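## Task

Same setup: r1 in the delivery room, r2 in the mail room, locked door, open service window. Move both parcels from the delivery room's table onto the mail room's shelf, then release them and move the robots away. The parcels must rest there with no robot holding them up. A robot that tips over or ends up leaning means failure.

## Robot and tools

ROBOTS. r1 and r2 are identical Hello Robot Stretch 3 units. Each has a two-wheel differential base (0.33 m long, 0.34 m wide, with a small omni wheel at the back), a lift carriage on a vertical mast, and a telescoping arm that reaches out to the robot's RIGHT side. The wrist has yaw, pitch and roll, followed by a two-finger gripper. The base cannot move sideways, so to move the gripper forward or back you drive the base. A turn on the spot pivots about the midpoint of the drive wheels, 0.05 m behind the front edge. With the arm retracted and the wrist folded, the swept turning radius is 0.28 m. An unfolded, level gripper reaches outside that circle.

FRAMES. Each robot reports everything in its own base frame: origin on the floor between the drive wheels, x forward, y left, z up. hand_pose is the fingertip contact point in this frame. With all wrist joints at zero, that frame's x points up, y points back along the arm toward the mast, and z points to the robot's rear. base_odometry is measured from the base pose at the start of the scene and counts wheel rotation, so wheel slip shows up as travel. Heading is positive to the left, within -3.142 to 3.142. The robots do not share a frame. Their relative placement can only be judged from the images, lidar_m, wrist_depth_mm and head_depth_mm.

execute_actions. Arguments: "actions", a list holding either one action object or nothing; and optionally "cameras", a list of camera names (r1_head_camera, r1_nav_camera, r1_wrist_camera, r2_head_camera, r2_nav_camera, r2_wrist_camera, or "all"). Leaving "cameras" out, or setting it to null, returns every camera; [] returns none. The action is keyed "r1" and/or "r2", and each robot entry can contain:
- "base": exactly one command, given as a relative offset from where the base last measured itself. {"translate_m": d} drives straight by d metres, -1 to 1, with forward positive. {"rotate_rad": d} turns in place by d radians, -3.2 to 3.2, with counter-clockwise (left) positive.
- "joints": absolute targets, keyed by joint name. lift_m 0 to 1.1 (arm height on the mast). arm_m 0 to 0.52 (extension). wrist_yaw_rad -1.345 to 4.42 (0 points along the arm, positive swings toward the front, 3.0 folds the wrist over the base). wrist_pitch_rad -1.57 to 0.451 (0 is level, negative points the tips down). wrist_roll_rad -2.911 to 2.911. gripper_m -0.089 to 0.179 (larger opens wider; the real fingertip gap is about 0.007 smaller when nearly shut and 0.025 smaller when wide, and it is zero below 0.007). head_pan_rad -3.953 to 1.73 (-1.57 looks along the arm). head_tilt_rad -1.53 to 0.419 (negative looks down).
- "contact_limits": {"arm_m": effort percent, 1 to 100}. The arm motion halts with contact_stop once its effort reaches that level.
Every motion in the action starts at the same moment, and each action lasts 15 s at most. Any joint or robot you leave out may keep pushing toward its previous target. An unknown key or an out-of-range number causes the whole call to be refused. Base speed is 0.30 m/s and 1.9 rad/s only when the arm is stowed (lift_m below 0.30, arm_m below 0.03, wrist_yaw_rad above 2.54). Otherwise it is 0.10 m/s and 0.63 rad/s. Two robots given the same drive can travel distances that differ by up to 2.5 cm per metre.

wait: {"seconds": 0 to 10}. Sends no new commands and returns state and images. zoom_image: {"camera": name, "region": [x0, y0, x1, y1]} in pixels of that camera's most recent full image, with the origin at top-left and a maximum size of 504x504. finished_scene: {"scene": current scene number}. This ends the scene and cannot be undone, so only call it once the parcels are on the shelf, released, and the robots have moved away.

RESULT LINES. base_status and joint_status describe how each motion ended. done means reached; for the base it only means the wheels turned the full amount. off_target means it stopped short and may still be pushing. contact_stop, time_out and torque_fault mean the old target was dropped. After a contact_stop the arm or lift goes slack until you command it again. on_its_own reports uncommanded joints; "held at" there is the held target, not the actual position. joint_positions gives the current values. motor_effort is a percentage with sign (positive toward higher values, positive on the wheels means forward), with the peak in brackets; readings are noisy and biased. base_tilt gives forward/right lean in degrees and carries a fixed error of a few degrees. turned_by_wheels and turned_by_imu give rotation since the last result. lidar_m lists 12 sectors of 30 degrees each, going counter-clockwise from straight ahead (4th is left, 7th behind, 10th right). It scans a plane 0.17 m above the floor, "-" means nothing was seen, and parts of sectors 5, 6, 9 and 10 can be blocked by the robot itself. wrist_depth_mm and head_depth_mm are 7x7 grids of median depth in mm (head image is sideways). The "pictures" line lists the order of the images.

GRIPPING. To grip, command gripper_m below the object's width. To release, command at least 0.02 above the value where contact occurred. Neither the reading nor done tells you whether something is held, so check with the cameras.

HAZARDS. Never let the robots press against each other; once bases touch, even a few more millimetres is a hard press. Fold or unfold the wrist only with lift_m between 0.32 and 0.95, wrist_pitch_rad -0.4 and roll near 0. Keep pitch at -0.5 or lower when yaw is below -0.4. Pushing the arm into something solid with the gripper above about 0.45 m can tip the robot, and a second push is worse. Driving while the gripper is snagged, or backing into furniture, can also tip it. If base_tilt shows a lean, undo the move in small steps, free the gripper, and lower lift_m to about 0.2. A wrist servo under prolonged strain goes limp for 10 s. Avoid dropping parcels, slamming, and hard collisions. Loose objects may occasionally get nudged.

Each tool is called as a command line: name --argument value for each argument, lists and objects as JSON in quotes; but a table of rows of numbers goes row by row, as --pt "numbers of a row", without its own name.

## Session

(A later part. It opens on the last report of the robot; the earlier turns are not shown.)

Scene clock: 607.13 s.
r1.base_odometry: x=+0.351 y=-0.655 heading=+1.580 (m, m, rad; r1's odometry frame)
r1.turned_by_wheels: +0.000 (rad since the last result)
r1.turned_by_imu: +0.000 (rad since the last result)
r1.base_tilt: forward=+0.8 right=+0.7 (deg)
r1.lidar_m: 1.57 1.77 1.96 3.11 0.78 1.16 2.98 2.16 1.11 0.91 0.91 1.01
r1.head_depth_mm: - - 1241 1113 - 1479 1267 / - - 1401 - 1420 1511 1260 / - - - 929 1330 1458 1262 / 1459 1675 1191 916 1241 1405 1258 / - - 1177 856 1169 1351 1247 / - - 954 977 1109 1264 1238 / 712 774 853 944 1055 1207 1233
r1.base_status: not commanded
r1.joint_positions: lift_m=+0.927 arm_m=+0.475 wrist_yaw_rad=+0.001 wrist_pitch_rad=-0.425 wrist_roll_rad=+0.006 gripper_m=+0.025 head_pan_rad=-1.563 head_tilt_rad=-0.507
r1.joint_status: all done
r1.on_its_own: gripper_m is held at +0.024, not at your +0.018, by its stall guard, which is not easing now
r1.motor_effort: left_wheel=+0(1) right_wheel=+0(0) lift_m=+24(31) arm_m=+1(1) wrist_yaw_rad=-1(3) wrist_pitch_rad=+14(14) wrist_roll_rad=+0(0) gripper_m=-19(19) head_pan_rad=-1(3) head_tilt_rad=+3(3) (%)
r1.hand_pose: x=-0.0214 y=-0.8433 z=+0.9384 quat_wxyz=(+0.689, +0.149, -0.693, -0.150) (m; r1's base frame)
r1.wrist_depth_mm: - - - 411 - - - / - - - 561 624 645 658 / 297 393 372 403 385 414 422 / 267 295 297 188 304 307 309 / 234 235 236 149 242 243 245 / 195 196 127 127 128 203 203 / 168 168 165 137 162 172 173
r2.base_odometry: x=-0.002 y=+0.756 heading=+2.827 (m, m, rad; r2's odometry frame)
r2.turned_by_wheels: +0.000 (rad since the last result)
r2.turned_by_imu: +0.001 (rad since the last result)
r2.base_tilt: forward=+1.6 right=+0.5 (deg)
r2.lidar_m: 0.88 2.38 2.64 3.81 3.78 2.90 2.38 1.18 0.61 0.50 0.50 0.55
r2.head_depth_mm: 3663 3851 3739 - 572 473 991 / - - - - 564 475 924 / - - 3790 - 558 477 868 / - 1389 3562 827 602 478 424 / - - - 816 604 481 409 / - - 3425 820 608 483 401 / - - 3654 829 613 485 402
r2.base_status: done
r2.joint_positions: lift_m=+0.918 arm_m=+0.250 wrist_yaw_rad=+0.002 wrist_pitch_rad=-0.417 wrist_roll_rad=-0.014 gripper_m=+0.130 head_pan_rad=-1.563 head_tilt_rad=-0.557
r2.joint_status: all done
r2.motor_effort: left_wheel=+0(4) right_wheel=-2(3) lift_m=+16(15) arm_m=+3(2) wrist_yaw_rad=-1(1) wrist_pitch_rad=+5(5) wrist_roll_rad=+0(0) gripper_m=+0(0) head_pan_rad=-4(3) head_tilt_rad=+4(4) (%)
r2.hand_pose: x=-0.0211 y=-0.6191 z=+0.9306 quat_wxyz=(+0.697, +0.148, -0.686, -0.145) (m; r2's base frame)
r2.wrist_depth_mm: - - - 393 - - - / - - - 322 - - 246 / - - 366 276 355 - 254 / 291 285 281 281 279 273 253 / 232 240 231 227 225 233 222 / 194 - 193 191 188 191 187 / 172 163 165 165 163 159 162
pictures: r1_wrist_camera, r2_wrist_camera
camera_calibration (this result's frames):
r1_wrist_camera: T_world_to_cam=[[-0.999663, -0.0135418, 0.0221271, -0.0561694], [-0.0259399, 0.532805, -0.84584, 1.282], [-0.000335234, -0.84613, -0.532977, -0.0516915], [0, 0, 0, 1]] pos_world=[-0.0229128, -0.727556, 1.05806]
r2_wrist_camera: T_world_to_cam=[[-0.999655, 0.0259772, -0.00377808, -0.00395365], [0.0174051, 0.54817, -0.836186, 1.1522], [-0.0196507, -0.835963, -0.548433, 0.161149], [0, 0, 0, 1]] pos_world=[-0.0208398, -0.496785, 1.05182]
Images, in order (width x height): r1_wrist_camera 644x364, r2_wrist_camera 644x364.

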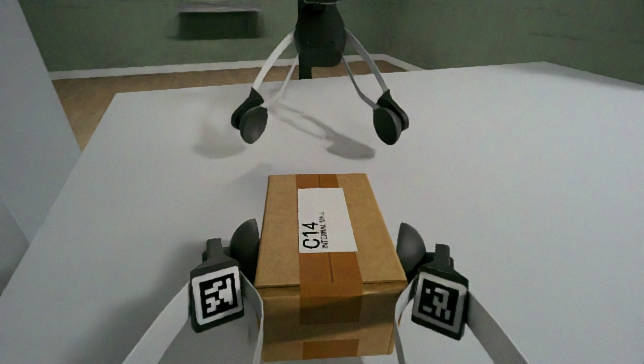

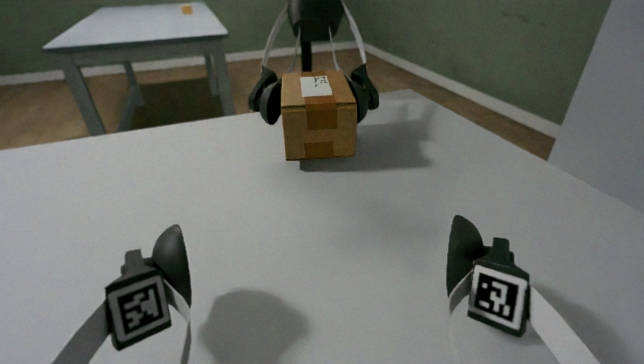

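execute_actions --actions '[{"r1": {"joints": {"lift_m": 0.916, "gripper_m": 0.13}}, "r2": {"joints": {"arm_m": 0.29, "lift_m": 0.916}}}]' --cameras '["r1_wrist_camera", "r2_wrist_camera"]'

Scene clock: 682.17 s.
r1.base_odometry: x=+0.351 y=-0.655 heading=+1.580 (m, m, rad; r1's odometry frame)
r1.turned_by_wheels: +0.000 (rad since the last result)
r1.turned_by_imu: +0.000 (rad since the last result)
r1.base_tilt: forward=+0.9 right=+0.5 (deg)
r1.lidar_m: 1.56 1.77 1.97 3.11 0.78 1.16 2.97 2.15 1.11 0.91 0.91 1.01
r1.head_depth_mm: - - 1246 1252 - - 1247 / - - 1330 - 1422 1508 1265 / - - - 927 1305 1466 1249 / 1479 1655 1098 1009 1245 1398 1252 / - - 1185 856 1171 1361 1245 / - - 959 980 1113 1273 1243 / 715 777 854 944 1062 1195 1237
r1.base_status: not commanded
r1.joint_positions: lift_m=+0.916 arm_m=+0.475 wrist_yaw_rad=+0.001 wrist_pitch_rad=-0.422 wrist_roll_rad=+0.006 gripper_m=+0.130 head_pan_rad=-1.563 head_tilt_rad=-0.507
r1.joint_status: all done
r1.motor_effort: left_wheel=+0(0) right_wheel=+0(1) lift_m=+24(24) arm_m=+1(1) wrist_yaw_rad=-1(0) wrist_pitch_rad=+12(14) wrist_roll_rad=+0(0) gripper_m=+0(80) head_pan_rad=-2(3) head_tilt_rad=+2(4) (%)
r1.hand_pose: x=-0.0214 y=-0.8436 z=+0.9280 quat_wxyz=(+0.690, +0.148, -0.693, -0.149) (m; r1's base frame)
r1.wrist_depth_mm: - - - 367 - - - / - - 569 529 588 608 619 / 297 371 334 380 341 391 398 / 262 277 279 187 285 290 291 / 220 221 221 148 218 233 230 / 183 189 178 127 175 - 190 / 161 153 158 138 155 157 165
r2.base_odometry: x=-0.002 y=+0.756 heading=+2.827 (m, m, rad; r2's odometry frame)
r2.turned_by_wheels: +0.000 (rad since the last result)
r2.turned_by_imu: +0.001 (rad since the last result)
r2.base_tilt: forward=+1.7 right=+0.6 (deg)
r2.lidar_m: 0.88 2.38 2.64 3.82 3.79 2.89 2.38 1.18 0.61 0.50 0.50 0.55
r2.head_depth_mm: 3587 3816 3795 - 573 473 990 / - - - - 584 475 927 / - - 3668 - 578 476 863 / - 1460 3466 835 602 479 423 / - - - 813 605 481 410 / - - 3378 822 608 483 401 / - - 3691 827 611 485 402
r2.base_status: not commanded
r2.joint_positions: lift_m=+0.917 arm_m=+0.290 wrist_yaw_rad=+0.002 wrist_pitch_rad=-0.417 wrist_roll_rad=-0.014 gripper_m=+0.130 head_pan_rad=-1.563 head_tilt_rad=-0.557
r2.joint_status: all done
r2.motor_effort: left_wheel=+0(0) right_wheel=-2(3) lift_m=+16(16) arm_m=+3(3) wrist_yaw_rad=+0(1) wrist_pitch_rad=+5(5) wrist_roll_rad=+0(0) gripper_m=+0(0) head_pan_rad=-3(3) head_tilt_rad=+4(4) (%)
r2.hand_pose: x=-0.0211 y=-0.6591 z=+0.9296 quat_wxyz=(+0.697, +0.148, -0.686, -0.145) (m; r2's base frame)
r2.wrist_depth_mm: - - - 357 - - - / - - - - - - - / - - 325 242 331 - - / 288 280 279 254 273 272 248 / 231 238 227 225 223 232 221 / 193 - 191 189 189 189 185 / 172 161 164 164 163 159 162
pictures: r1_wrist_camera, r2_wrist_camera
camera_calibration (this result's frames):
r1_wrist_camera: T_world_to_cam=[[-0.999664, -0.0134787, 0.022161, -0.0559236], [-0.0259359, 0.530569, -0.847245, 1.27283], [-0.000338131, -0.847535, -0.53074, -0.0607651], [0, 0, 0, 1]] pos_world=[-0.0229133, -0.727578, 1.04739]
r2_wrist_camera: T_world_to_cam=[[-0.999655, 0.0259772, -0.003778, -0.00291856], [0.0174051, 0.54817, -0.836186, 1.17329], [-0.0196508, -0.835963, -0.548434, 0.127167], [0, 0, 0, 1]] pos_world=[-0.0208398, -0.53678, 1.05082]
Images, in order (width x height): r1_wrist_camera 644x364, r2_wrist_camera 644x364.

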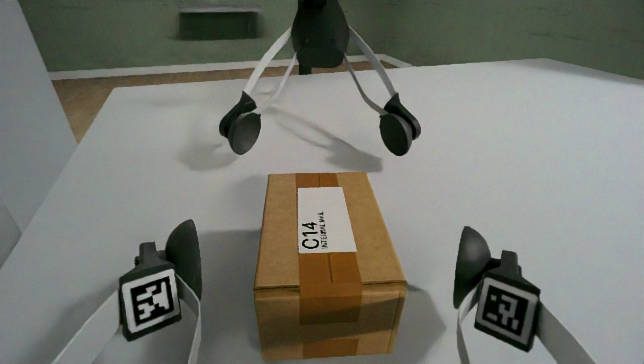

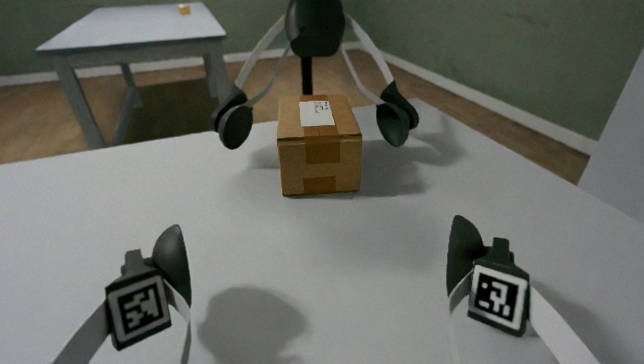

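execute_actions --actions '[{"r1": {"joints": {"arm_m": 0.315}}, "r2": {"joints": {"arm_m": 0.42}}}]' --cameras '["r1_wrist_camera", "r2_wrist_camera"]'

Scene clock: 694.97 s.
r1.base_odometry: x=+0.351 y=-0.655 heading=+1.580 (m, m, rad; r1's odometry frame)
r1.turned_by_wheels: +0.000 (rad since the last result)
r1.turned_by_imu: +0.000 (rad since the last result)
r1.base_tilt: forward=+0.8 right=+0.7 (deg)
r1.lidar_m: 1.56 1.77 1.96 3.13 0.78 1.16 2.97 2.15 1.11 0.91 0.91 1.01
r1.head_depth_mm: - - 1230 1265 - - 1238 / - - 1321 - 1422 1519 1267 / - - 1325 - 1330 1455 1260 / 1464 1561 978 - 1237 1403 1258 / - - 1176 885 1176 1353 1249 / - - 955 981 1108 1269 1247 / 708 777 850 944 1057 1203 1227
r1.base_status: not commanded
r1.joint_positions: lift_m=+0.916 arm_m=+0.315 wrist_yaw_rad=+0.001 wrist_pitch_rad=-0.421 wrist_roll_rad=+0.006 gripper_m=+0.130 head_pan_rad=-1.563 head_tilt_rad=-0.507
r1.joint_status: all done
r1.motor_effort: left_wheel=-1(0) right_wheel=+0(0) lift_m=+23(23) arm_m=-2(4) wrist_yaw_rad=+0(2) wrist_pitch_rad=+12(12) wrist_roll_rad=+0(0) gripper_m=+0(0) head_pan_rad=-2(1) head_tilt_rad=+4(2) (%)
r1.hand_pose: x=-0.0214 y=-0.6842 z=+0.9282 quat_wxyz=(+0.690, +0.148, -0.693, -0.148) (m; r1's base frame)
r1.wrist_depth_mm: 290 - - 400 - - - / 309 415 573 533 596 608 627 / 331 351 353 274 362 396 403 / 358 292 280 274 288 291 321 / 386 231 225 235 253 742 916 / 421 191 217 612 724 - - / 455 537 595 699 841 - -
r2.base_odometry: x=-0.002 y=+0.756 heading=+2.827 (m, m, rad; r2's odometry frame)
r2.turned_by_wheels: +0.000 (rad since the last result)
r2.turned_by_imu: +0.001 (rad since the last result)
r2.base_tilt: forward=+1.6 right=+0.7 (deg)
r2.lidar_m: 0.88 2.38 2.65 3.81 3.77 2.89 2.38 1.18 0.61 0.50 0.50 0.56
r2.head_depth_mm: 3653 3828 3815 - 570 473 992 / - - - 759 595 475 927 / - - - 731 598 476 867 / - 1528 3352 771 601 479 423 / - - - 815 606 480 409 / - - 3386 820 608 482 401 / - - 3657 826 612 486 402
r2.base_status: not commanded
r2.joint_positions: lift_m=+0.917 arm_m=+0.420 wrist_yaw_rad=+0.002 wrist_pitch_rad=-0.417 wrist_roll_rad=-0.014 gripper_m=+0.130 head_pan_rad=-1.563 head_tilt_rad=-0.557
r2.joint_status: all done
r2.motor_effort: left_wheel=+0(0) right_wheel=-3(2) lift_m=+16(15) arm_m=+3(3) wrist_yaw_rad=-1(2) wrist_pitch_rad=+5(5) wrist_roll_rad=+0(0) gripper_m=+0(0) head_pan_rad=-3(3) head_tilt_rad=+4(4) (%)
r2.hand_pose: x=-0.0211 y=-0.7891 z=+0.9296 quat_wxyz=(+0.697, +0.148, -0.686, -0.145) (m; r2's base frame)
r2.wrist_depth_mm: - - - 385 - - - / - - - - - - - / - - - - - - - / - - - 185 275 301 - / 236 236 218 151 222 229 - / 194 - 181 128 181 189 186 / 171 160 160 139 158 158 161
pictures: r1_wrist_camera, r2_wrist_camera
camera_calibration (this result's frames):
r1_wrist_camera: T_world_to_cam=[[-0.999664, -0.0134593, 0.0221726, -0.0537764], [-0.0259358, 0.529796, -0.847728, 1.18833], [-0.000337168, -0.848018, -0.529967, 0.0734164], [0, 0, 0, 1]] pos_world=[-0.0229132, -0.56804, 1.04748]
r2_wrist_camera: T_world_to_cam=[[-0.999655, 0.0260095, -0.00377811, 0.000476966], [0.0174228, 0.54817, -0.836186, 1.24456], [-0.0196777, -0.835963, -0.548434, 0.0184869], [0, 0, 0, 1]] pos_world=[-0.0208431, -0.666785, 1.05082]
Images, in order (width x height): r1_wrist_camera 644x364, r2_wrist_camera 644x364.

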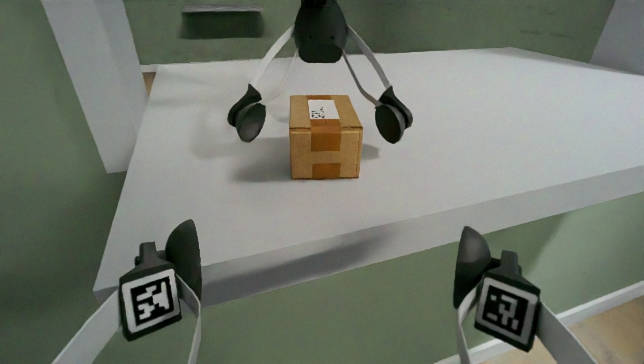

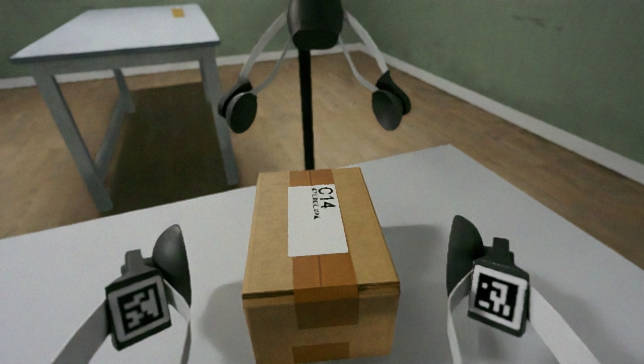

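execute_actions --actions '[{"r1": {"joints": {"arm_m": 0.25, "lift_m": 0.852}}, "r2": {"joints": {"gripper_m": 0.02}}}]' --cameras '["r2_wrist_camera"]'

Scene clock: 703.83 s.
r1.base_odometry: x=+0.351 y=-0.655 heading=+1.580 (m, m, rad; r1's odometry frame)
r1.turned_by_wheels: +0.000 (rad since the last result)
r1.turned_by_imu: +0.000 (rad since the last result)
r1.base_tilt: forward=+0.9 right=+0.5 (deg)
r1.lidar_m: 1.56 1.77 1.96 3.12 0.78 1.16 2.97 2.16 1.11 0.91 0.91 1.01
r1.head_depth_mm: - - 1247 1280 1477 - - / - - 1233 936 - 1474 1266 / - - 1205 875 - 1468 1256 / 1462 1572 970 827 - 1408 1259 / - - 1182 861 1183 1352 1255 / - - 955 979 1109 1271 1244 / 712 773 852 944 1051 1201 1236
r1.base_status: not commanded
r1.joint_positions: lift_m=+0.852 arm_m=+0.250 wrist_yaw_rad=+0.001 wrist_pitch_rad=-0.421 wrist_roll_rad=+0.006 gripper_m=+0.130 head_pan_rad=-1.563 head_tilt_rad=-0.507
r1.joint_status: all done
r1.motor_effort: left_wheel=-1(0) right_wheel=+1(0) lift_m=+24(25) arm_m=-2(2) wrist_yaw_rad=+0(0) wrist_pitch_rad=+12(12) wrist_roll_rad=+0(0) gripper_m=+0(0) head_pan_rad=-1(1) head_tilt_rad=+3(3) (%)
r1.hand_pose: x=-0.0214 y=-0.6193 z=+0.8643 quat_wxyz=(+0.690, +0.148, -0.693, -0.148) (m; r1's base frame)
r1.wrist_depth_mm: 337 361 693 319 759 802 683 / 362 371 331 299 343 352 361 / 383 230 233 254 278 327 756 / 417 434 492 571 639 745 878 / 448 487 559 629 717 867 - / 492 517 613 703 835 - - / 528 622 681 813 979 - -
r2.base_odometry: x=-0.002 y=+0.756 heading=+2.827 (m, m, rad; r2's odometry frame)
r2.turned_by_wheels: +0.000 (rad since the last result)
r2.turned_by_imu: +0.001 (rad since the last result)
r2.base_tilt: forward=+1.7 right=+0.6 (deg)
r2.lidar_m: 0.88 2.38 2.64 3.80 3.79 2.89 2.38 1.18 0.61 0.50 0.50 0.55
r2.head_depth_mm: 3620 3843 3819 - 572 473 993 / - - - 759 594 475 927 / - - - 731 599 477 866 / - 1606 3462 807 601 479 423 / - - - 812 605 482 409 / - - 3405 820 608 483 401 / - - 3681 825 611 485 402
r2.base_status: not commanded
r2.joint_positions: lift_m=+0.917 arm_m=+0.420 wrist_yaw_rad=+0.002 wrist_pitch_rad=-0.417 wrist_roll_rad=-0.014 gripper_m=+0.021 head_pan_rad=-1.563 head_tilt_rad=-0.557
r2.joint_status: all done
r2.motor_effort: left_wheel=+0(0) right_wheel=-1(2) lift_m=+15(15) arm_m=+3(3) wrist_yaw_rad=-1(1) wrist_pitch_rad=+6(5) wrist_roll_rad=+0(0) gripper_m=-19(91) head_pan_rad=-4(4) head_tilt_rad=+5(5) (%)
r2.hand_pose: x=-0.0211 y=-0.7892 z=+0.9296 quat_wxyz=(+0.697, +0.148, -0.686, -0.145) (m; r2's base frame)
r2.wrist_depth_mm: - - - 521 - - - / - - - - - - - / - - - - - - - / - - - 186 274 296 - / 239 229 219 150 231 220 - / 193 192 128 131 134 187 186 / 167 166 156 144 158 161 161
pictures: r2_wrist_camera
camera_calibration (this result's frames):
r2_wrist_camera: T_world_to_cam=[[-0.999654, 0.0260352, -0.00377435, 0.000487794], [0.0174337, 0.548165, -0.836188, 1.24456], [-0.0197014, -0.835965, -0.548429, 0.0184757], [0, 0, 0, 1]] pos_world=[-0.0208456, -0.666792, 1.05082]
Images, in order (width x height): r2_wrist_camera 644x364.

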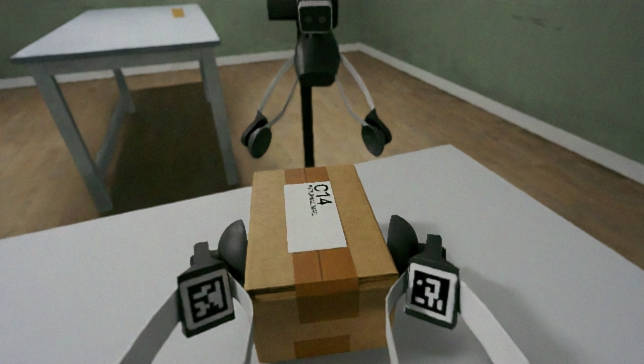

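execute_actions --actions '[{"r1": {"base": {"rotate_rad": -1.327}, "joints": {"arm_m": 0.0, "lift_m": 0.525, "wrist_yaw_rad": 2.65, "gripper_m": 0.11, "head_pan_rad": -2.2, "head_tilt_rad": -0.45}}, "r2": {"joints": {"lift_m": 0.943, "arm_m": 0.05, "wrist_yaw_rad": 2.0, "head_pan_rad": -3.14, "head_tilt_rad": -0.5}}}]' --cameras '["r1_nav_camera", "r2_wrist_camera", "r2_nav_camera"]'

Scene clock: 744.90 s.
r1.base_odometry: x=+0.351 y=-0.655 heading=+0.253 (m, m, rad; r1's odometry frame)
r1.turned_by_wheels: -1.327 (rad since the last result)
r1.turned_by_imu: -1.335 (rad since the last result)
r1.base_tilt: forward=+1.0 right=+0.6 (deg)
r1.lidar_m: 0.91 0.92 1.15 1.77 1.80 2.28 2.17 0.78 1.16 2.98 1.45 0.98
r1.head_depth_mm: 3211 3347 1984 1185 901 980 1247 / 3441 3761 3794 1171 1829 1582 1268 / 3687 - - 1166 1877 1579 1297 / 3410 3743 - 1231 2017 1553 1284 / 3101 3426 3673 2474 1827 1547 1276 / 2873 3130 3392 2756 1977 1549 1276 / 2719 2931 3115 2710 1955 1550 1286
r1.base_status: done
r1.joint_positions: lift_m=+0.525 arm_m=+0.000 wrist_yaw_rad=+2.648 wrist_pitch_rad=-0.420 wrist_roll_rad=+0.006 gripper_m=+0.110 head_pan_rad=-2.193 head_tilt_rad=-0.457
r1.joint_status: all done
r1.motor_effort: left_wheel=+3(7) right_wheel=-2(5) lift_m=+23(25) arm_m=-2(2) wrist_yaw_rad=+2(0) wrist_pitch_rad=+12(12) wrist_roll_rad=+0(0) gripper_m=-1(76) head_pan_rad=-3(27) head_tilt_rad=+3(9) (%)
r1.hand_pose: x=+0.0848 y=+0.0522 z=+0.5373 quat_wxyz=(+0.312, +0.708, -0.026, +0.633) (m; r1's base frame)
r1.wrist_depth_mm: - - - - - 822 676 / - - - - - 851 699 / - - - - - 899 722 / - - - - - 930 755 / 976 990 - 1000 - 946 781 / 850 835 832 832 828 851 787 / - 680 706 713 706 700 712
r2.base_odometry: x=-0.002 y=+0.756 heading=+2.827 (m, m, rad; r2's odometry frame)
r2.turned_by_wheels: +0.000 (rad since the last result)
r2.turned_by_imu: +0.001 (rad since the last result)
r2.base_tilt: forward=+1.7 right=+0.5 (deg)
r2.lidar_m: 0.88 2.38 2.64 3.78 3.79 2.88 2.38 1.18 0.61 0.50 0.50 0.55
r2.head_depth_mm: 2381 2579 2846 2887 - - - / 2309 2509 2739 2845 - - - / 2224 2409 2621 2777 - - - / 2153 2308 2515 2691 2122 1659 1420 / 2085 2244 2440 2629 2114 1658 1429 / 2035 2192 2379 2537 2136 1659 1440 / 1988 2122 2298 2500 2147 1664 1440
r2.base_status: not commanded
r2.joint_positions: lift_m=+0.942 arm_m=+0.050 wrist_yaw_rad=+1.998 wrist_pitch_rad=-0.425 wrist_roll_rad=-0.014 gripper_m=+0.021 head_pan_rad=-3.133 head_tilt_rad=-0.508
r2.joint_status: all done
r2.motor_effort: left_wheel=+0(0) right_wheel=-2(1) lift_m=+66(67) arm_m=-3(3) wrist_yaw_rad=+1(4) wrist_pitch_rad=+8(8) wrist_roll_rad=+0(0) gripper_m=-19(19) head_pan_rad=-4(43) head_tilt_rad=+5(13) (%)
r2.hand_pose: x=+0.1821 y=-0.1028 z=+0.9532 quat_wxyz=(+0.502, +0.658, -0.245, +0.505) (m; r2's base frame)
r2.wrist_depth_mm: - - - - - 723 467 / - - - - - 730 441 / - - - - - 405 397 / - - - 187 - 315 309 / - - - 150 - 265 256 / - - 128 131 133 226 215 / - - - 144 - 206 187
pictures: r1_nav_camera (sideways: a quarter turn counterclockwise sets it upright), r2_nav_camera (sideways: a quarter turn counterclockwise sets it upright), r2_wrist_camera
camera_calibration (this result's frames):
r1_nav_camera: T_world_to_cam=[[-0.215976, -0.366641, 0.904947, -1.14246], [-0.788805, 0.611747, 0.0595931, -0.0149311], [-0.575448, -0.700956, -0.421332, 0.51031], [0, 0, 0, 1]] pos_world=[0.0351353, -0.0520333, 1.24976]
r2_nav_camera: T_world_to_cam=[[-0.474697, 0.0202511, 0.879916, -1.09856], [-0.0446893, 0.997891, -0.0470753, 0.106679], [-0.879014, -0.0616694, -0.472791, 0.57366], [0, 0, 0, 1]] pos_world=[-0.0124581, -0.0488299, 1.24288]
r2_wrist_camera: T_world_to_cam=[[0.388545, -0.921423, -0.00355477, -0.164567], [-0.512443, -0.212877, -0.831916, 0.8987], [0.76579, 0.325059, -0.55489, 0.591663], [0, 0, 0, 1]] pos_world=[0.0713854, -0.152648, 1.07537]
Images, in order (width x height): r1_nav_camera 672x504, r2_nav_camera 672x504, r2_wrist_camera 644x364.

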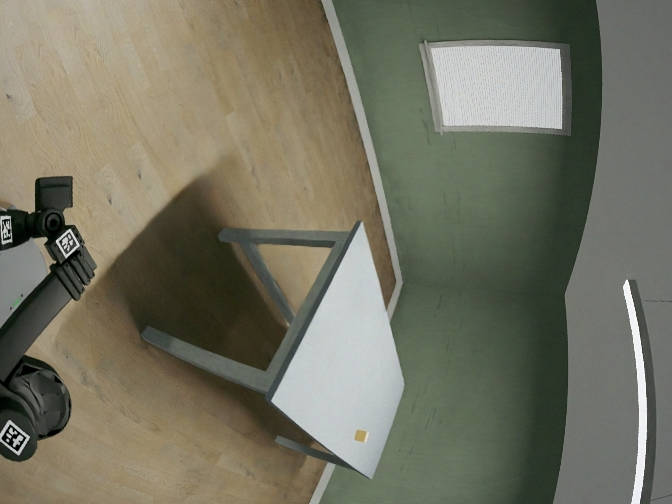

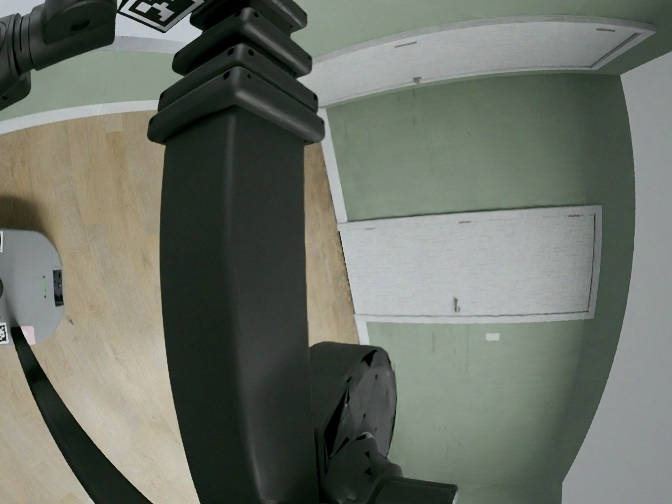

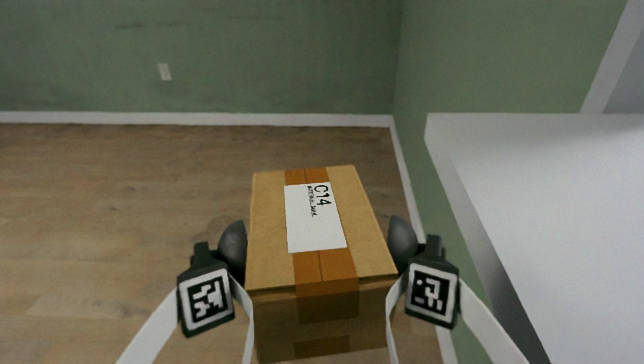

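execute_actions --actions '[{"r1": {"base": {"translate_m": -0.18}, "joints": {"lift_m": 0.29}}, "r2": {"base": {"rotate_rad": -1.218}, "joints": {"lift_m": 0.71, "arm_m": 0.0, "wrist_yaw_rad": 2.65}}}]' --cameras '["r2_nav_camera", "r2_wrist_camera"]'

Scene clock: 833.93 s.
r1.base_odometry: x=+0.177 y=-0.700 heading=+0.253 (m, m, rad; r1's odometry frame)
r1.turned_by_wheels: +0.000 (rad since the last result)
r1.turned_by_imu: -0.001 (rad since the last result)
r1.base_tilt: forward=+0.9 right=+0.6 (deg)
r1.lidar_m: 1.09 1.10 1.38 1.75 1.78 2.26 2.00 0.62 1.07 2.97 1.74 1.17
r1.head_depth_mm: 3017 3180 1991 1185 851 1530 1309 / 3313 3489 3588 1171 841 809 974 / 3568 3769 - 1174 871 1567 1298 / 3479 3751 - 1153 967 1570 1299 / 3163 3468 3730 1142 1920 1503 1291 / 2927 3134 3435 2461 1829 1511 1272 / 2723 2878 3089 2686 1970 1541 1273
r1.base_status: done
r1.joint_positions: lift_m=+0.290 arm_m=+0.000 wrist_yaw_rad=+2.649 wrist_pitch_rad=-0.420 wrist_roll_rad=+0.006 gripper_m=+0.110 head_pan_rad=-2.193 head_tilt_rad=-0.457
r1.joint_status: all done
r1.motor_effort: left_wheel=+3(1) right_wheel=-2(4) lift_m=+23(24) arm_m=-2(2) wrist_yaw_rad=+1(1) wrist_pitch_rad=+11(12) wrist_roll_rad=+0(0) gripper_m=+1(0) head_pan_rad=-3(3) head_tilt_rad=+3(3) (%)
r1.hand_pose: x=+0.0848 y=+0.0522 z=+0.3025 quat_wxyz=(+0.312, +0.708, -0.026, +0.633) (m; r1's base frame)
r1.wrist_depth_mm: - - - - - 989 818 / - - - - - - 836 / - - - - - - 870 / 793 793 812 814 828 816 832 / 628 636 642 650 653 654 654 / 541 537 530 536 539 549 545 / - - 452 450 459 448 467
r2.base_odometry: x=-0.002 y=+0.756 heading=+1.609 (m, m, rad; r2's odometry frame)
r2.turned_by_wheels: -1.218 (rad since the last result)
r2.turned_by_imu: -1.229 (rad since the last result)
r2.base_tilt: forward=+1.7 right=+0.6 (deg)
r2.lidar_m: 0.50 0.52 0.71 1.98 2.47 3.36 3.79 3.34 2.43 1.85 0.71 0.52
r2.head_depth_mm: 3297 3601 3908 2854 2069 1626 1338 / 3302 3617 3863 2905 2095 1640 1371 / 3322 3535 3887 2920 2110 1643 1356 / 3356 3582 3866 2941 2131 1645 1354 / 3378 3608 3920 2978 2135 1663 1357 / 3345 3668 3934 2976 2146 1669 1369 / 3408 3618 3986 3030 2150 1676 1365
r2.base_status: done
r2.joint_positions: lift_m=+0.711 arm_m=+0.000 wrist_yaw_rad=+2.647 wrist_pitch_rad=-0.427 wrist_roll_rad=-0.014 gripper_m=+0.021 head_pan_rad=-3.133 head_tilt_rad=-0.507
r2.joint_status: all done
r2.motor_effort: left_wheel=+1(6) right_wheel=-3(7) lift_m=+17(62) arm_m=-4(5) wrist_yaw_rad=+2(3) wrist_pitch_rad=+8(8) wrist_roll_rad=+0(0) gripper_m=-19(19) head_pan_rad=-3(3) head_tilt_rad=+5(5) (%)
r2.hand_pose: x=+0.0848 y=+0.0512 z=+0.7215 quat_wxyz=(+0.315, +0.702, -0.022, +0.638) (m; r2's base frame)
r2.wrist_depth_mm: - - - 902 614 474 385 / - - - 954 663 494 403 / - - - - 713 522 420 / - - - 188 766 544 428 / - - - 151 722 581 452 / - - 129 131 134 598 474 / - 926 876 143 840 605 494
pictures: r2_nav_camera (sideways: a quarter turn counterclockwise sets it upright), r2_wrist_camera
camera_calibration (this result's frames):
r2_nav_camera: T_world_to_cam=[[-0.474434, 0.0203103, 0.880057, -1.09874], [-0.0445836, 0.997896, -0.0470646, 0.106665], [-0.879162, -0.0615652, -0.47253, 0.573322], [0, 0, 0, 1]] pos_world=[-0.0124815, -0.0488278, 1.24289]
r2_wrist_camera: T_world_to_cam=[[0.866392, -0.499353, -0.00351668, -0.0478287], [-0.280205, -0.480311, -0.831135, 0.682314], [0.413341, 0.721074, -0.556059, 0.497988], [0, 0, 0, 1]] pos_world=[0.026788, -0.0552461, 0.843838]
Images, in order (width x height): r2_nav_camera 672x504, r2_wrist_camera 644x364.

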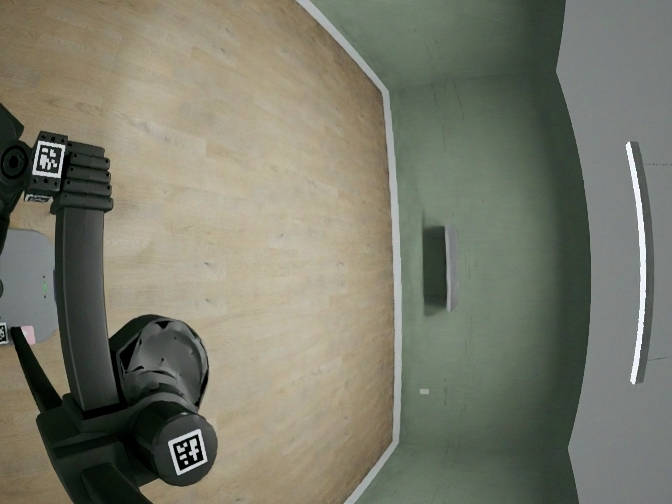

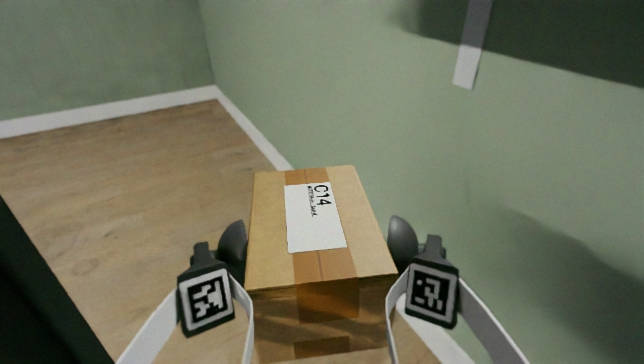

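execute_actions --actions '[{"r1": {"base": {"translate_m": -1.0}, "joints": {"head_pan_rad": -2.05, "head_tilt_rad": -0.68}}, "r2": {"base": {"translate_m": -1.0}, "joints": {"lift_m": 0.29}}}]' --cameras '["r1_head_camera", "r1_nav_camera", "r2_nav_camera"]'

Scene clock: 847.47 s.
r1.base_odometry: x=-0.791 y=-0.951 heading=+0.253 (m, m, rad; r1's odometry frame)
r1.turned_by_wheels: +0.000 (rad since the last result)
r1.turned_by_imu: -0.007 (rad since the last result)
r1.base_tilt: forward=+1.0 right=+0.5 (deg)
r1.lidar_m: 2.08 2.10 1.77 1.65 1.67 2.12 2.22 1.05 1.10 1.02 1.04 0.54
r1.head_depth_mm: 2309 2457 1110 904 1634 1367 1182 / 2544 2745 1113 834 1580 1368 1170 / 2887 3085 1096 824 1497 1356 1154 / 3208 3410 1085 770 698 1349 1162 / 3015 3350 1072 810 655 1339 1150 / 2886 3160 1063 807 655 1243 1145 / 2668 2937 1051 804 649 572 1147
r1.base_status: done
r1.joint_positions: lift_m=+0.290 arm_m=+0.000 wrist_yaw_rad=+2.649 wrist_pitch_rad=-0.420 wrist_roll_rad=+0.006 gripper_m=+0.110 head_pan_rad=-2.057 head_tilt_rad=-0.671
r1.joint_status: all done
r1.motor_effort: left_wheel=+2(6) right_wheel=-1(6) lift_m=+24(24) arm_m=-3(3) wrist_yaw_rad=+3(2) wrist_pitch_rad=+11(11) wrist_roll_rad=+0(0) gripper_m=+0(0) head_pan_rad=+3(15) head_tilt_rad=-4(24) (%)
r1.hand_pose: x=+0.0848 y=+0.0523 z=+0.3025 quat_wxyz=(+0.312, +0.708, -0.026, +0.633) (m; r1's base frame)
r1.wrist_depth_mm: - - - - - - - / - - - - - - - / - - - - - - - / 786 807 798 819 819 830 838 / 628 642 644 645 644 650 654 / 543 533 528 535 541 548 544 / - - 454 456 459 448 464
r2.base_odometry: x=+0.036 y=-0.243 heading=+1.609 (m, m, rad; r2's odometry frame)
r2.turned_by_wheels: +0.000 (rad since the last result)
r2.turned_by_imu: -0.007 (rad since the last result)
r2.base_tilt: forward=+1.6 right=+0.6 (deg)
r2.lidar_m: 1.50 1.56 2.12 2.38 2.47 2.91 2.80 2.89 2.46 2.35 2.11 1.56
r2.head_depth_mm: 2420 2616 2854 2864 2073 1628 1347 / 2425 2660 2848 2866 2088 1639 1350 / 2416 2616 2877 2921 2105 1645 1348 / 2451 2664 2901 2940 2129 1655 1352 / 2443 2651 2872 2988 2134 1660 1361 / 2449 2665 2896 3017 2148 1668 1371 / 2457 2649 2900 3003 2153 1678 1374
r2.base_status: done
r2.joint_positions: lift_m=+0.291 arm_m=+0.000 wrist_yaw_rad=+2.647 wrist_pitch_rad=-0.427 wrist_roll_rad=-0.014 gripper_m=+0.021 head_pan_rad=-3.133 head_tilt_rad=-0.506
r2.joint_status: all done
r2.motor_effort: left_wheel=+1(6) right_wheel=-2(9) lift_m=+17(15) arm_m=-4(3) wrist_yaw_rad=+2(3) wrist_pitch_rad=+8(8) wrist_roll_rad=+0(0) gripper_m=-20(20) head_pan_rad=-3(3) head_tilt_rad=+3(4) (%)
r2.hand_pose: x=+0.0847 y=+0.0513 z=+0.3015 quat_wxyz=(+0.315, +0.702, -0.021, +0.639) (m; r2's base frame)
r2.wrist_depth_mm: - - - - - - - / - - - - - - - / - - - 997 980 970 992 / 786 752 760 187 763 747 741 / 646 637 605 151 640 617 607 / 557 538 128 131 134 512 510 / - 480 141 144 437 448 448
pictures: r1_head_camera (sideways: a quarter turn clockwise sets it upright), r1_nav_camera (sideways: a quarter turn counterclockwise sets it upright), r2_nav_camera (sideways: a quarter turn counterclockwise sets it upright)
camera_calibration (this result's frames):
r1_head_camera: T_world_to_cam=[[0.285601, 0.562961, -0.775569, 1.02576], [0.882768, -0.469546, -0.0157513, 0.0200788], [-0.373032, -0.680148, -0.631067, 0.78041], [0, 0, 0, 1]] pos_world=[-0.0195657, -0.0372412, 1.28836]
r1_nav_camera: T_world_to_cam=[[-0.24956, -0.553917, 0.794289, -0.997951], [-0.870795, 0.487177, 0.0661477, -0.0229468], [-0.4236, -0.675155, -0.603928, 0.74696], [0, 0, 0, 1]] pos_world=[0.0473818, -0.0372893, 1.24529]
r2_nav_camera: T_world_to_cam=[[-0.473559, 0.020334, 0.880527, -1.09936], [-0.0445961, 0.997898, -0.0470288, 0.106618], [-0.879632, -0.061539, -0.471656, 0.572188], [0, 0, 0, 1]] pos_world=[-0.0125417, -0.0488277, 1.24291]
Images, in order (width x height): r1_head_camera 896x504, r1_nav_camera 672x504, r2_nav_camera 672x504.

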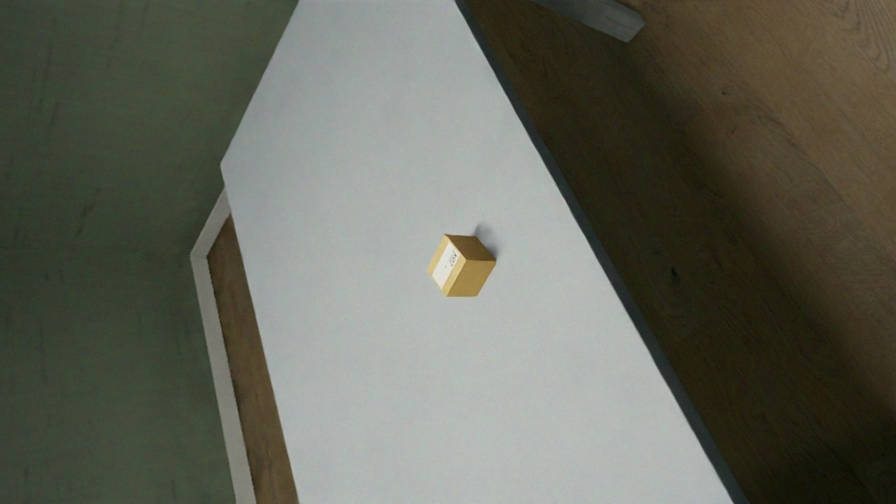

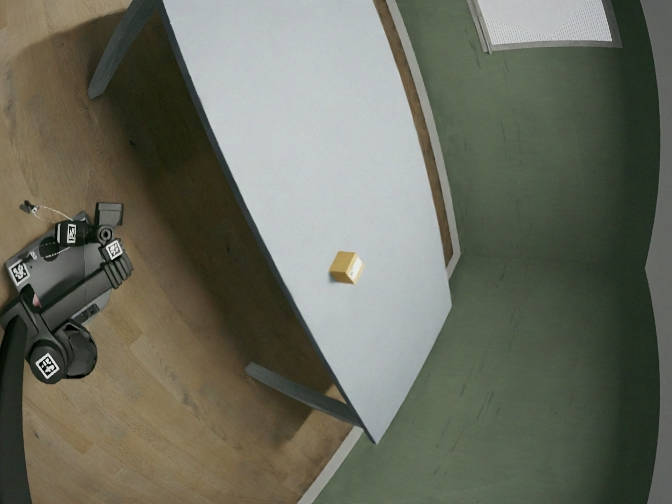

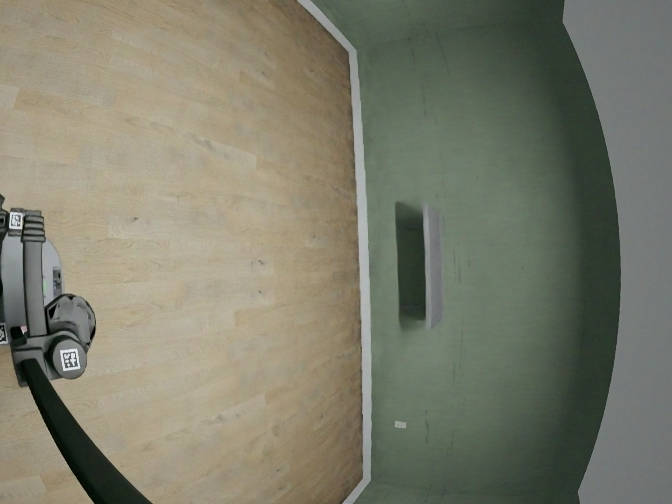

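zoom_image --camera "r1_head_camera" --region '[400, 210, 520, 320]'

Region (400, 210, 520, 320) of r1_head_camera's 896x504 image, scaled by 4.200, with more detail than that image has; it fills the top 462 rows of this view, and the rest is white.

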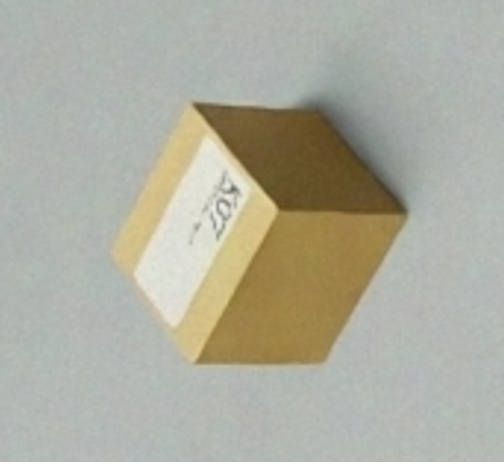

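execute_actions --actions '[{"r1": {"base": {"translate_m": -0.35}, "joints": {"lift_m": 0.781, "wrist_yaw_rad": 0.85, "gripper_m": 0.13, "head_pan_rad": -1.45, "head_tilt_rad": -0.8}}, "r2": {"base": {"translate_m": -1.0}}}]' --cameras '["r1_head_camera", "r1_wrist_camera", "r2_nav_camera"]'

Scene clock: 904.00 s.
r1.base_odometry: x=-1.130 y=-1.038 heading=+0.253 (m, m, rad; r1's odometry frame)
r1.turned_by_wheels: +0.000 (rad since the last result)
r1.turned_by_imu: -0.002 (rad since the last result)
r1.base_tilt: forward=+0.9 right=+0.4 (deg)
r1.lidar_m: 2.42 2.44 1.73 1.61 1.62 2.01 1.87 0.76 1.15 1.06 1.07 0.85
r1.head_depth_mm: 2750 2934 906 733 1399 1352 - / 2726 2904 908 725 1409 1365 1091 / 2764 2909 897 719 1393 1340 1075 / 2760 2884 885 688 1383 1330 1086 / 2754 2846 876 711 642 - 1112 / 2755 2770 874 707 1363 1263 1105 / 2758 2776 866 703 1342 1233 1104
r1.base_status: done
r1.joint_positions: lift_m=+0.781 arm_m=+0.000 wrist_yaw_rad=+0.852 wrist_pitch_rad=-0.420 wrist_roll_rad=+0.006 gripper_m=+0.130 head_pan_rad=-1.457 head_tilt_rad=-0.790
r1.joint_status: all done
r1.motor_effort: left_wheel=+3(4) right_wheel=-1(5) lift_m=+34(34) arm_m=-2(3) wrist_yaw_rad=-2(2) wrist_pitch_rad=+11(11) wrist_roll_rad=+0(0) gripper_m=+1(76) head_pan_rad=+3(28) head_tilt_rad=-6(17) (%)
r1.hand_pose: x=+0.1472 y=-0.2930 z=+0.7930 quat_wxyz=(+0.689, +0.420, -0.571, +0.150) (m; r1's base frame)
r1.wrist_depth_mm: - - - - - - - / - 586 588 612 627 641 653 / - 705 392 391 400 405 412 / - - - 294 295 300 270 / - - - 372 237 240 235 / - - - - 293 - 196 / 971 949 - 989 992 940 169
r2.base_odometry: x=+0.075 y=-1.242 heading=+1.609 (m, m, rad; r2's odometry frame)
r2.turned_by_wheels: +0.000 (rad since the last result)
r2.turned_by_imu: -0.008 (rad since the last result)
r2.base_tilt: forward=+1.6 right=+0.5 (deg)
r2.lidar_m: 2.50 2.59 2.47 2.37 2.46 1.87 1.80 1.86 2.48 2.37 2.45 2.61
r2.head_depth_mm: 1543 1665 1792 1992 2073 1630 1342 / 1544 1669 1761 2012 2099 1642 1340 / 1547 1671 1771 2003 2111 1643 1351 / 1557 1664 1773 1993 2118 1649 1352 / 1550 1675 1779 2009 2125 1656 1359 / 1549 1673 1782 2008 2136 1668 1363 / 1559 1692 1815 2007 2130 1677 1363
r2.base_status: done
r2.joint_positions: lift_m=+0.291 arm_m=+0.000 wrist_yaw_rad=+2.647 wrist_pitch_rad=-0.427 wrist_roll_rad=-0.014 gripper_m=+0.021 head_pan_rad=-3.133 head_tilt_rad=-0.506
r2.joint_status: not commanded
r2.motor_effort: left_wheel=+1(6) right_wheel=-2(9) lift_m=+17(17) arm_m=-4(3) wrist_yaw_rad=+1(3) wrist_pitch_rad=+8(8) wrist_roll_rad=+0(0) gripper_m=-18(19) head_pan_rad=-4(4) head_tilt_rad=+4(5) (%)
r2.hand_pose: x=+0.0846 y=+0.0513 z=+0.3015 quat_wxyz=(+0.315, +0.702, -0.021, +0.639) (m; r2's base frame)
r2.wrist_depth_mm: - - - - - - - / - - - - - - - / - - 987 - 968 963 946 / 777 779 767 187 760 737 760 / 633 633 612 151 641 607 600 / 552 534 129 131 133 515 516 / - 479 140 143 433 444 450
pictures: r1_head_camera (sideways: a quarter turn clockwise sets it upright), r1_wrist_camera, r2_nav_camera (sideways: a quarter turn counterclockwise sets it upright)
camera_calibration (this result's frames):
r1_head_camera: T_world_to_cam=[[-0.0921951, 0.712408, -0.695683, 0.923951], [0.993467, 0.112997, -0.0159449, 0.0196532], [0.0672511, -0.692609, -0.718172, 0.891021], [0, 0, 0, 1]] pos_world=[0.0057368, -0.0433213, 1.283]
r1_wrist_camera: T_world_to_cam=[[-0.648917, -0.760535, 0.0221872, -0.1475], [-0.414744, 0.329127, -0.84833, 0.869737], [0.637882, -0.559698, -0.529003, 0.323393], [0, 0, 0, 1]] pos_world=[0.0587161, -0.21743, 0.912172]
r2_nav_camera: T_world_to_cam=[[-0.473466, 0.0203408, 0.880577, -1.09942], [-0.0445884, 0.997898, -0.047025, 0.106613], [-0.879683, -0.0615283, -0.471564, 0.572068], [0, 0, 0, 1]] pos_world=[-0.0125485, -0.0488275, 1.24291]
Images, in order (width x height): r1_head_camera 896x504, r1_wrist_camera 644x364, r2_nav_camera 672x504.

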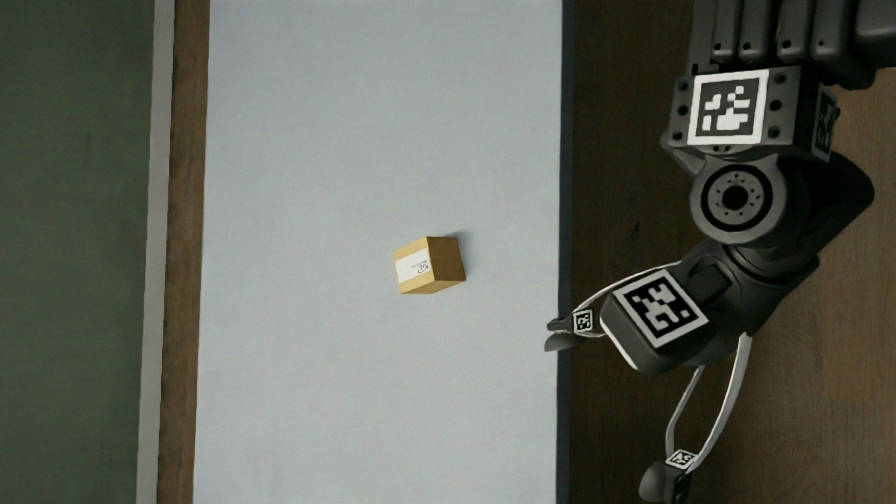

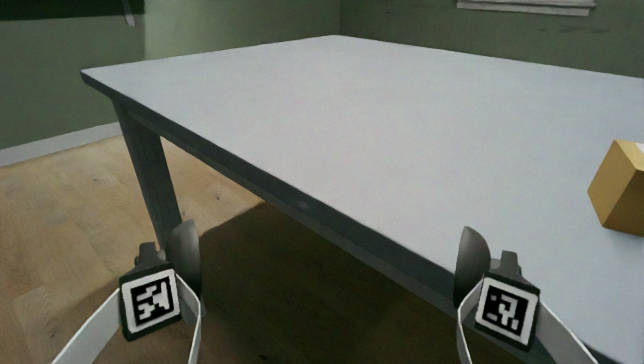

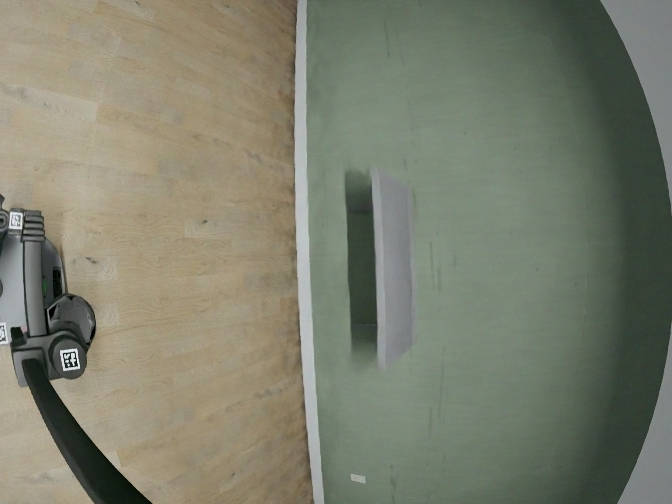

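zoom_image --camera "r1_head_camera" --region '[370, 210, 490, 320]'

zoom_image --camera "r1_wrist_camera" --region '[524, 110, 644, 260]'

Region (370, 210, 490, 320) of r1_head_camera's 896x504 image, scaled by 4.200, with more detail than that image has; it fills the top 462 rows of this view, and the rest is white.

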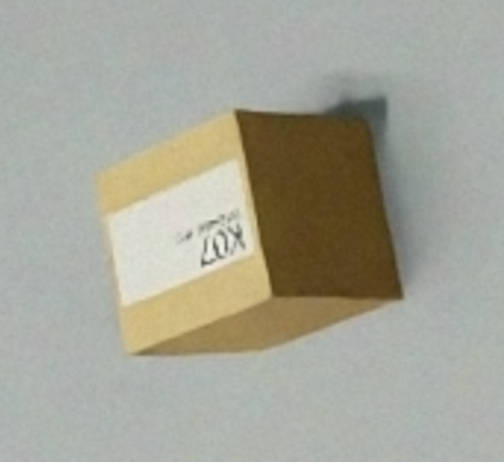

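Region (524, 110, 644, 260) of r1_wrist_camera's 644x364 image, scaled by 3.360; it fills the left 403 columns of this view, and the rest is white.

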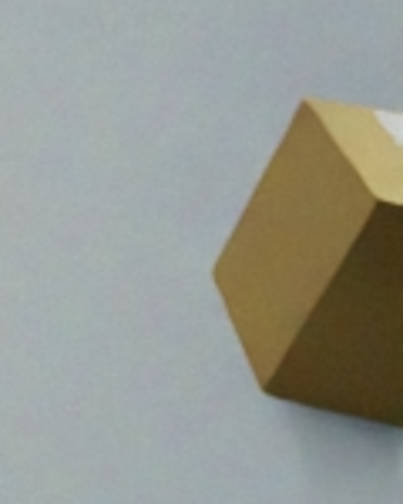

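execute_actions --actions '[{"r1": {"base": {"translate_m": -0.02}, "joints": {"lift_m": 0.777, "wrist_yaw_rad": 0.42, "gripper_m": 0.15, "arm_m": 0.19}}, "r2": {"base": {"translate_m": -0.62}, "joints": {"head_pan_rad": -1.57, "head_tilt_rad": -0.6}}}]' --cameras '["r1_head_camera", "r1_wrist_camera"]'

Scene clock: 938.40 s.
r1.base_odometry: x=-1.149 y=-1.043 heading=+0.253 (m, m, rad; r1's odometry frame)
r1.turned_by_wheels: +0.000 (rad since the last result)
r1.turned_by_imu: +0.000 (rad since the last result)
r1.base_tilt: forward=+0.9 right=+0.5 (deg)
r1.lidar_m: 2.44 2.46 1.73 1.60 1.63 1.99 1.85 0.75 1.15 1.07 1.08 0.87
r1.head_depth_mm: 2796 2890 907 768 - - - / 2750 2850 899 790 1446 1281 1133 / 2753 2857 896 - 1425 1271 1122 / 2751 2851 885 - 1388 1278 1114 / 2728 2821 873 692 1364 1267 1113 / 2758 2799 873 708 1371 1253 1107 / 2722 2760 865 703 1352 1258 1108
r1.base_status: done
r1.joint_positions: lift_m=+0.777 arm_m=+0.190 wrist_yaw_rad=+0.421 wrist_pitch_rad=-0.420 wrist_roll_rad=+0.006 gripper_m=+0.150 head_pan_rad=-1.457 head_tilt_rad=-0.790
r1.joint_status: all done
r1.motor_effort: left_wheel=+3(5) right_wheel=-1(4) lift_m=+23(30) arm_m=+1(0) wrist_yaw_rad=+1(5) wrist_pitch_rad=+11(11) wrist_roll_rad=+0(0) gripper_m=+0(76) head_pan_rad=+3(4) head_tilt_rad=-6(5) (%)
r1.hand_pose: x=+0.0700 y=-0.5394 z=+0.7895 quat_wxyz=(+0.705, +0.289, -0.647, -0.001) (m; r1's base frame)
r1.wrist_depth_mm: - - - - - - - / 556 573 570 590 598 617 - / 369 375 378 382 387 396 398 / 275 279 281 285 285 290 293 / 220 231 223 149 228 230 231 / 183 - 179 129 188 - 190 / - 153 155 143 160 157 162
r2.base_odometry: x=+0.098 y=-1.862 heading=+1.609 (m, m, rad; r2's odometry frame)
r2.turned_by_wheels: +0.000 (rad since the last result)
r2.turned_by_imu: -0.005 (rad since the last result)
r2.base_tilt: forward=+1.7 right=+0.5 (deg)
r2.lidar_m: 3.11 3.20 2.46 2.36 1.71 1.23 1.18 1.22 1.64 2.39 2.47 3.26
r2.head_depth_mm: 2054 2279 2504 2449 1887 1510 1269 / 2079 2255 2530 2469 1888 1511 1276 / 2062 2277 2500 2516 1901 1527 1276 / 2057 2251 2501 2521 1898 1544 1283 / 2065 2275 2508 2524 1906 1542 1288 / 2080 2255 2488 2565 1919 1545 1300 / 2047 2271 2518 2557 1940 1553 1301
r2.base_status: done
r2.joint_positions: lift_m=+0.291 arm_m=+0.000 wrist_yaw_rad=+2.647 wrist_pitch_rad=-0.427 wrist_roll_rad=-0.014 gripper_m=+0.021 head_pan_rad=-1.577 head_tilt_rad=-0.593
r2.joint_status: all done
r2.motor_effort: left_wheel=+1(6) right_wheel=-2(9) lift_m=+17(18) arm_m=-3(4) wrist_yaw_rad=+2(2) wrist_pitch_rad=+8(8) wrist_roll_rad=+0(0) gripper_m=-19(19) head_pan_rad=+5(44) head_tilt_rad=-4(17) (%)
r2.hand_pose: x=+0.0846 y=+0.0513 z=+0.3015 quat_wxyz=(+0.315, +0.702, -0.021, +0.639) (m; r2's base frame)
r2.wrist_depth_mm: - - - - - - - / - - - - - - - / - - - 982 978 980 970 / 791 788 753 188 753 743 753 / 635 639 612 150 642 613 608 / 553 524 128 131 134 529 518 / - 473 141 144 437 454 458
pictures: r1_head_camera (sideways: a quarter turn clockwise sets it upright), r1_wrist_camera
camera_calibration (this result's frames):
r1_head_camera: T_world_to_cam=[[-0.0922378, 0.712574, -0.695507, 0.923722], [0.993463, 0.113034, -0.0159451, 0.0196534], [0.0672538, -0.692432, -0.718342, 0.891243], [0, 0, 0, 1]] pos_world=[0.00573769, -0.0433167, 1.28299]
r1_wrist_camera: T_world_to_cam=[[-0.907349, -0.419793, 0.0221874, -0.183055], [-0.239266, 0.472316, -0.848334, 0.980784], [0.345645, -0.775043, -0.528997, 0.137078], [0, 0, 0, 1]] pos_world=[0.0211929, -0.433843, 0.908608]
Images, in order (width x height): r1_head_camera 896x504, r1_wrist_camera 644x364.

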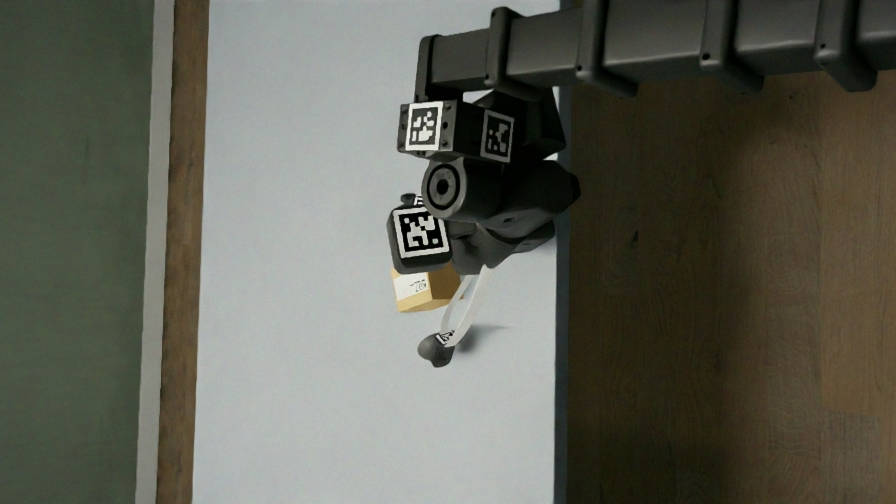

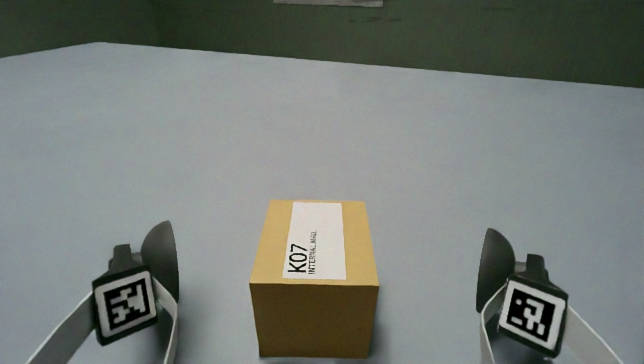

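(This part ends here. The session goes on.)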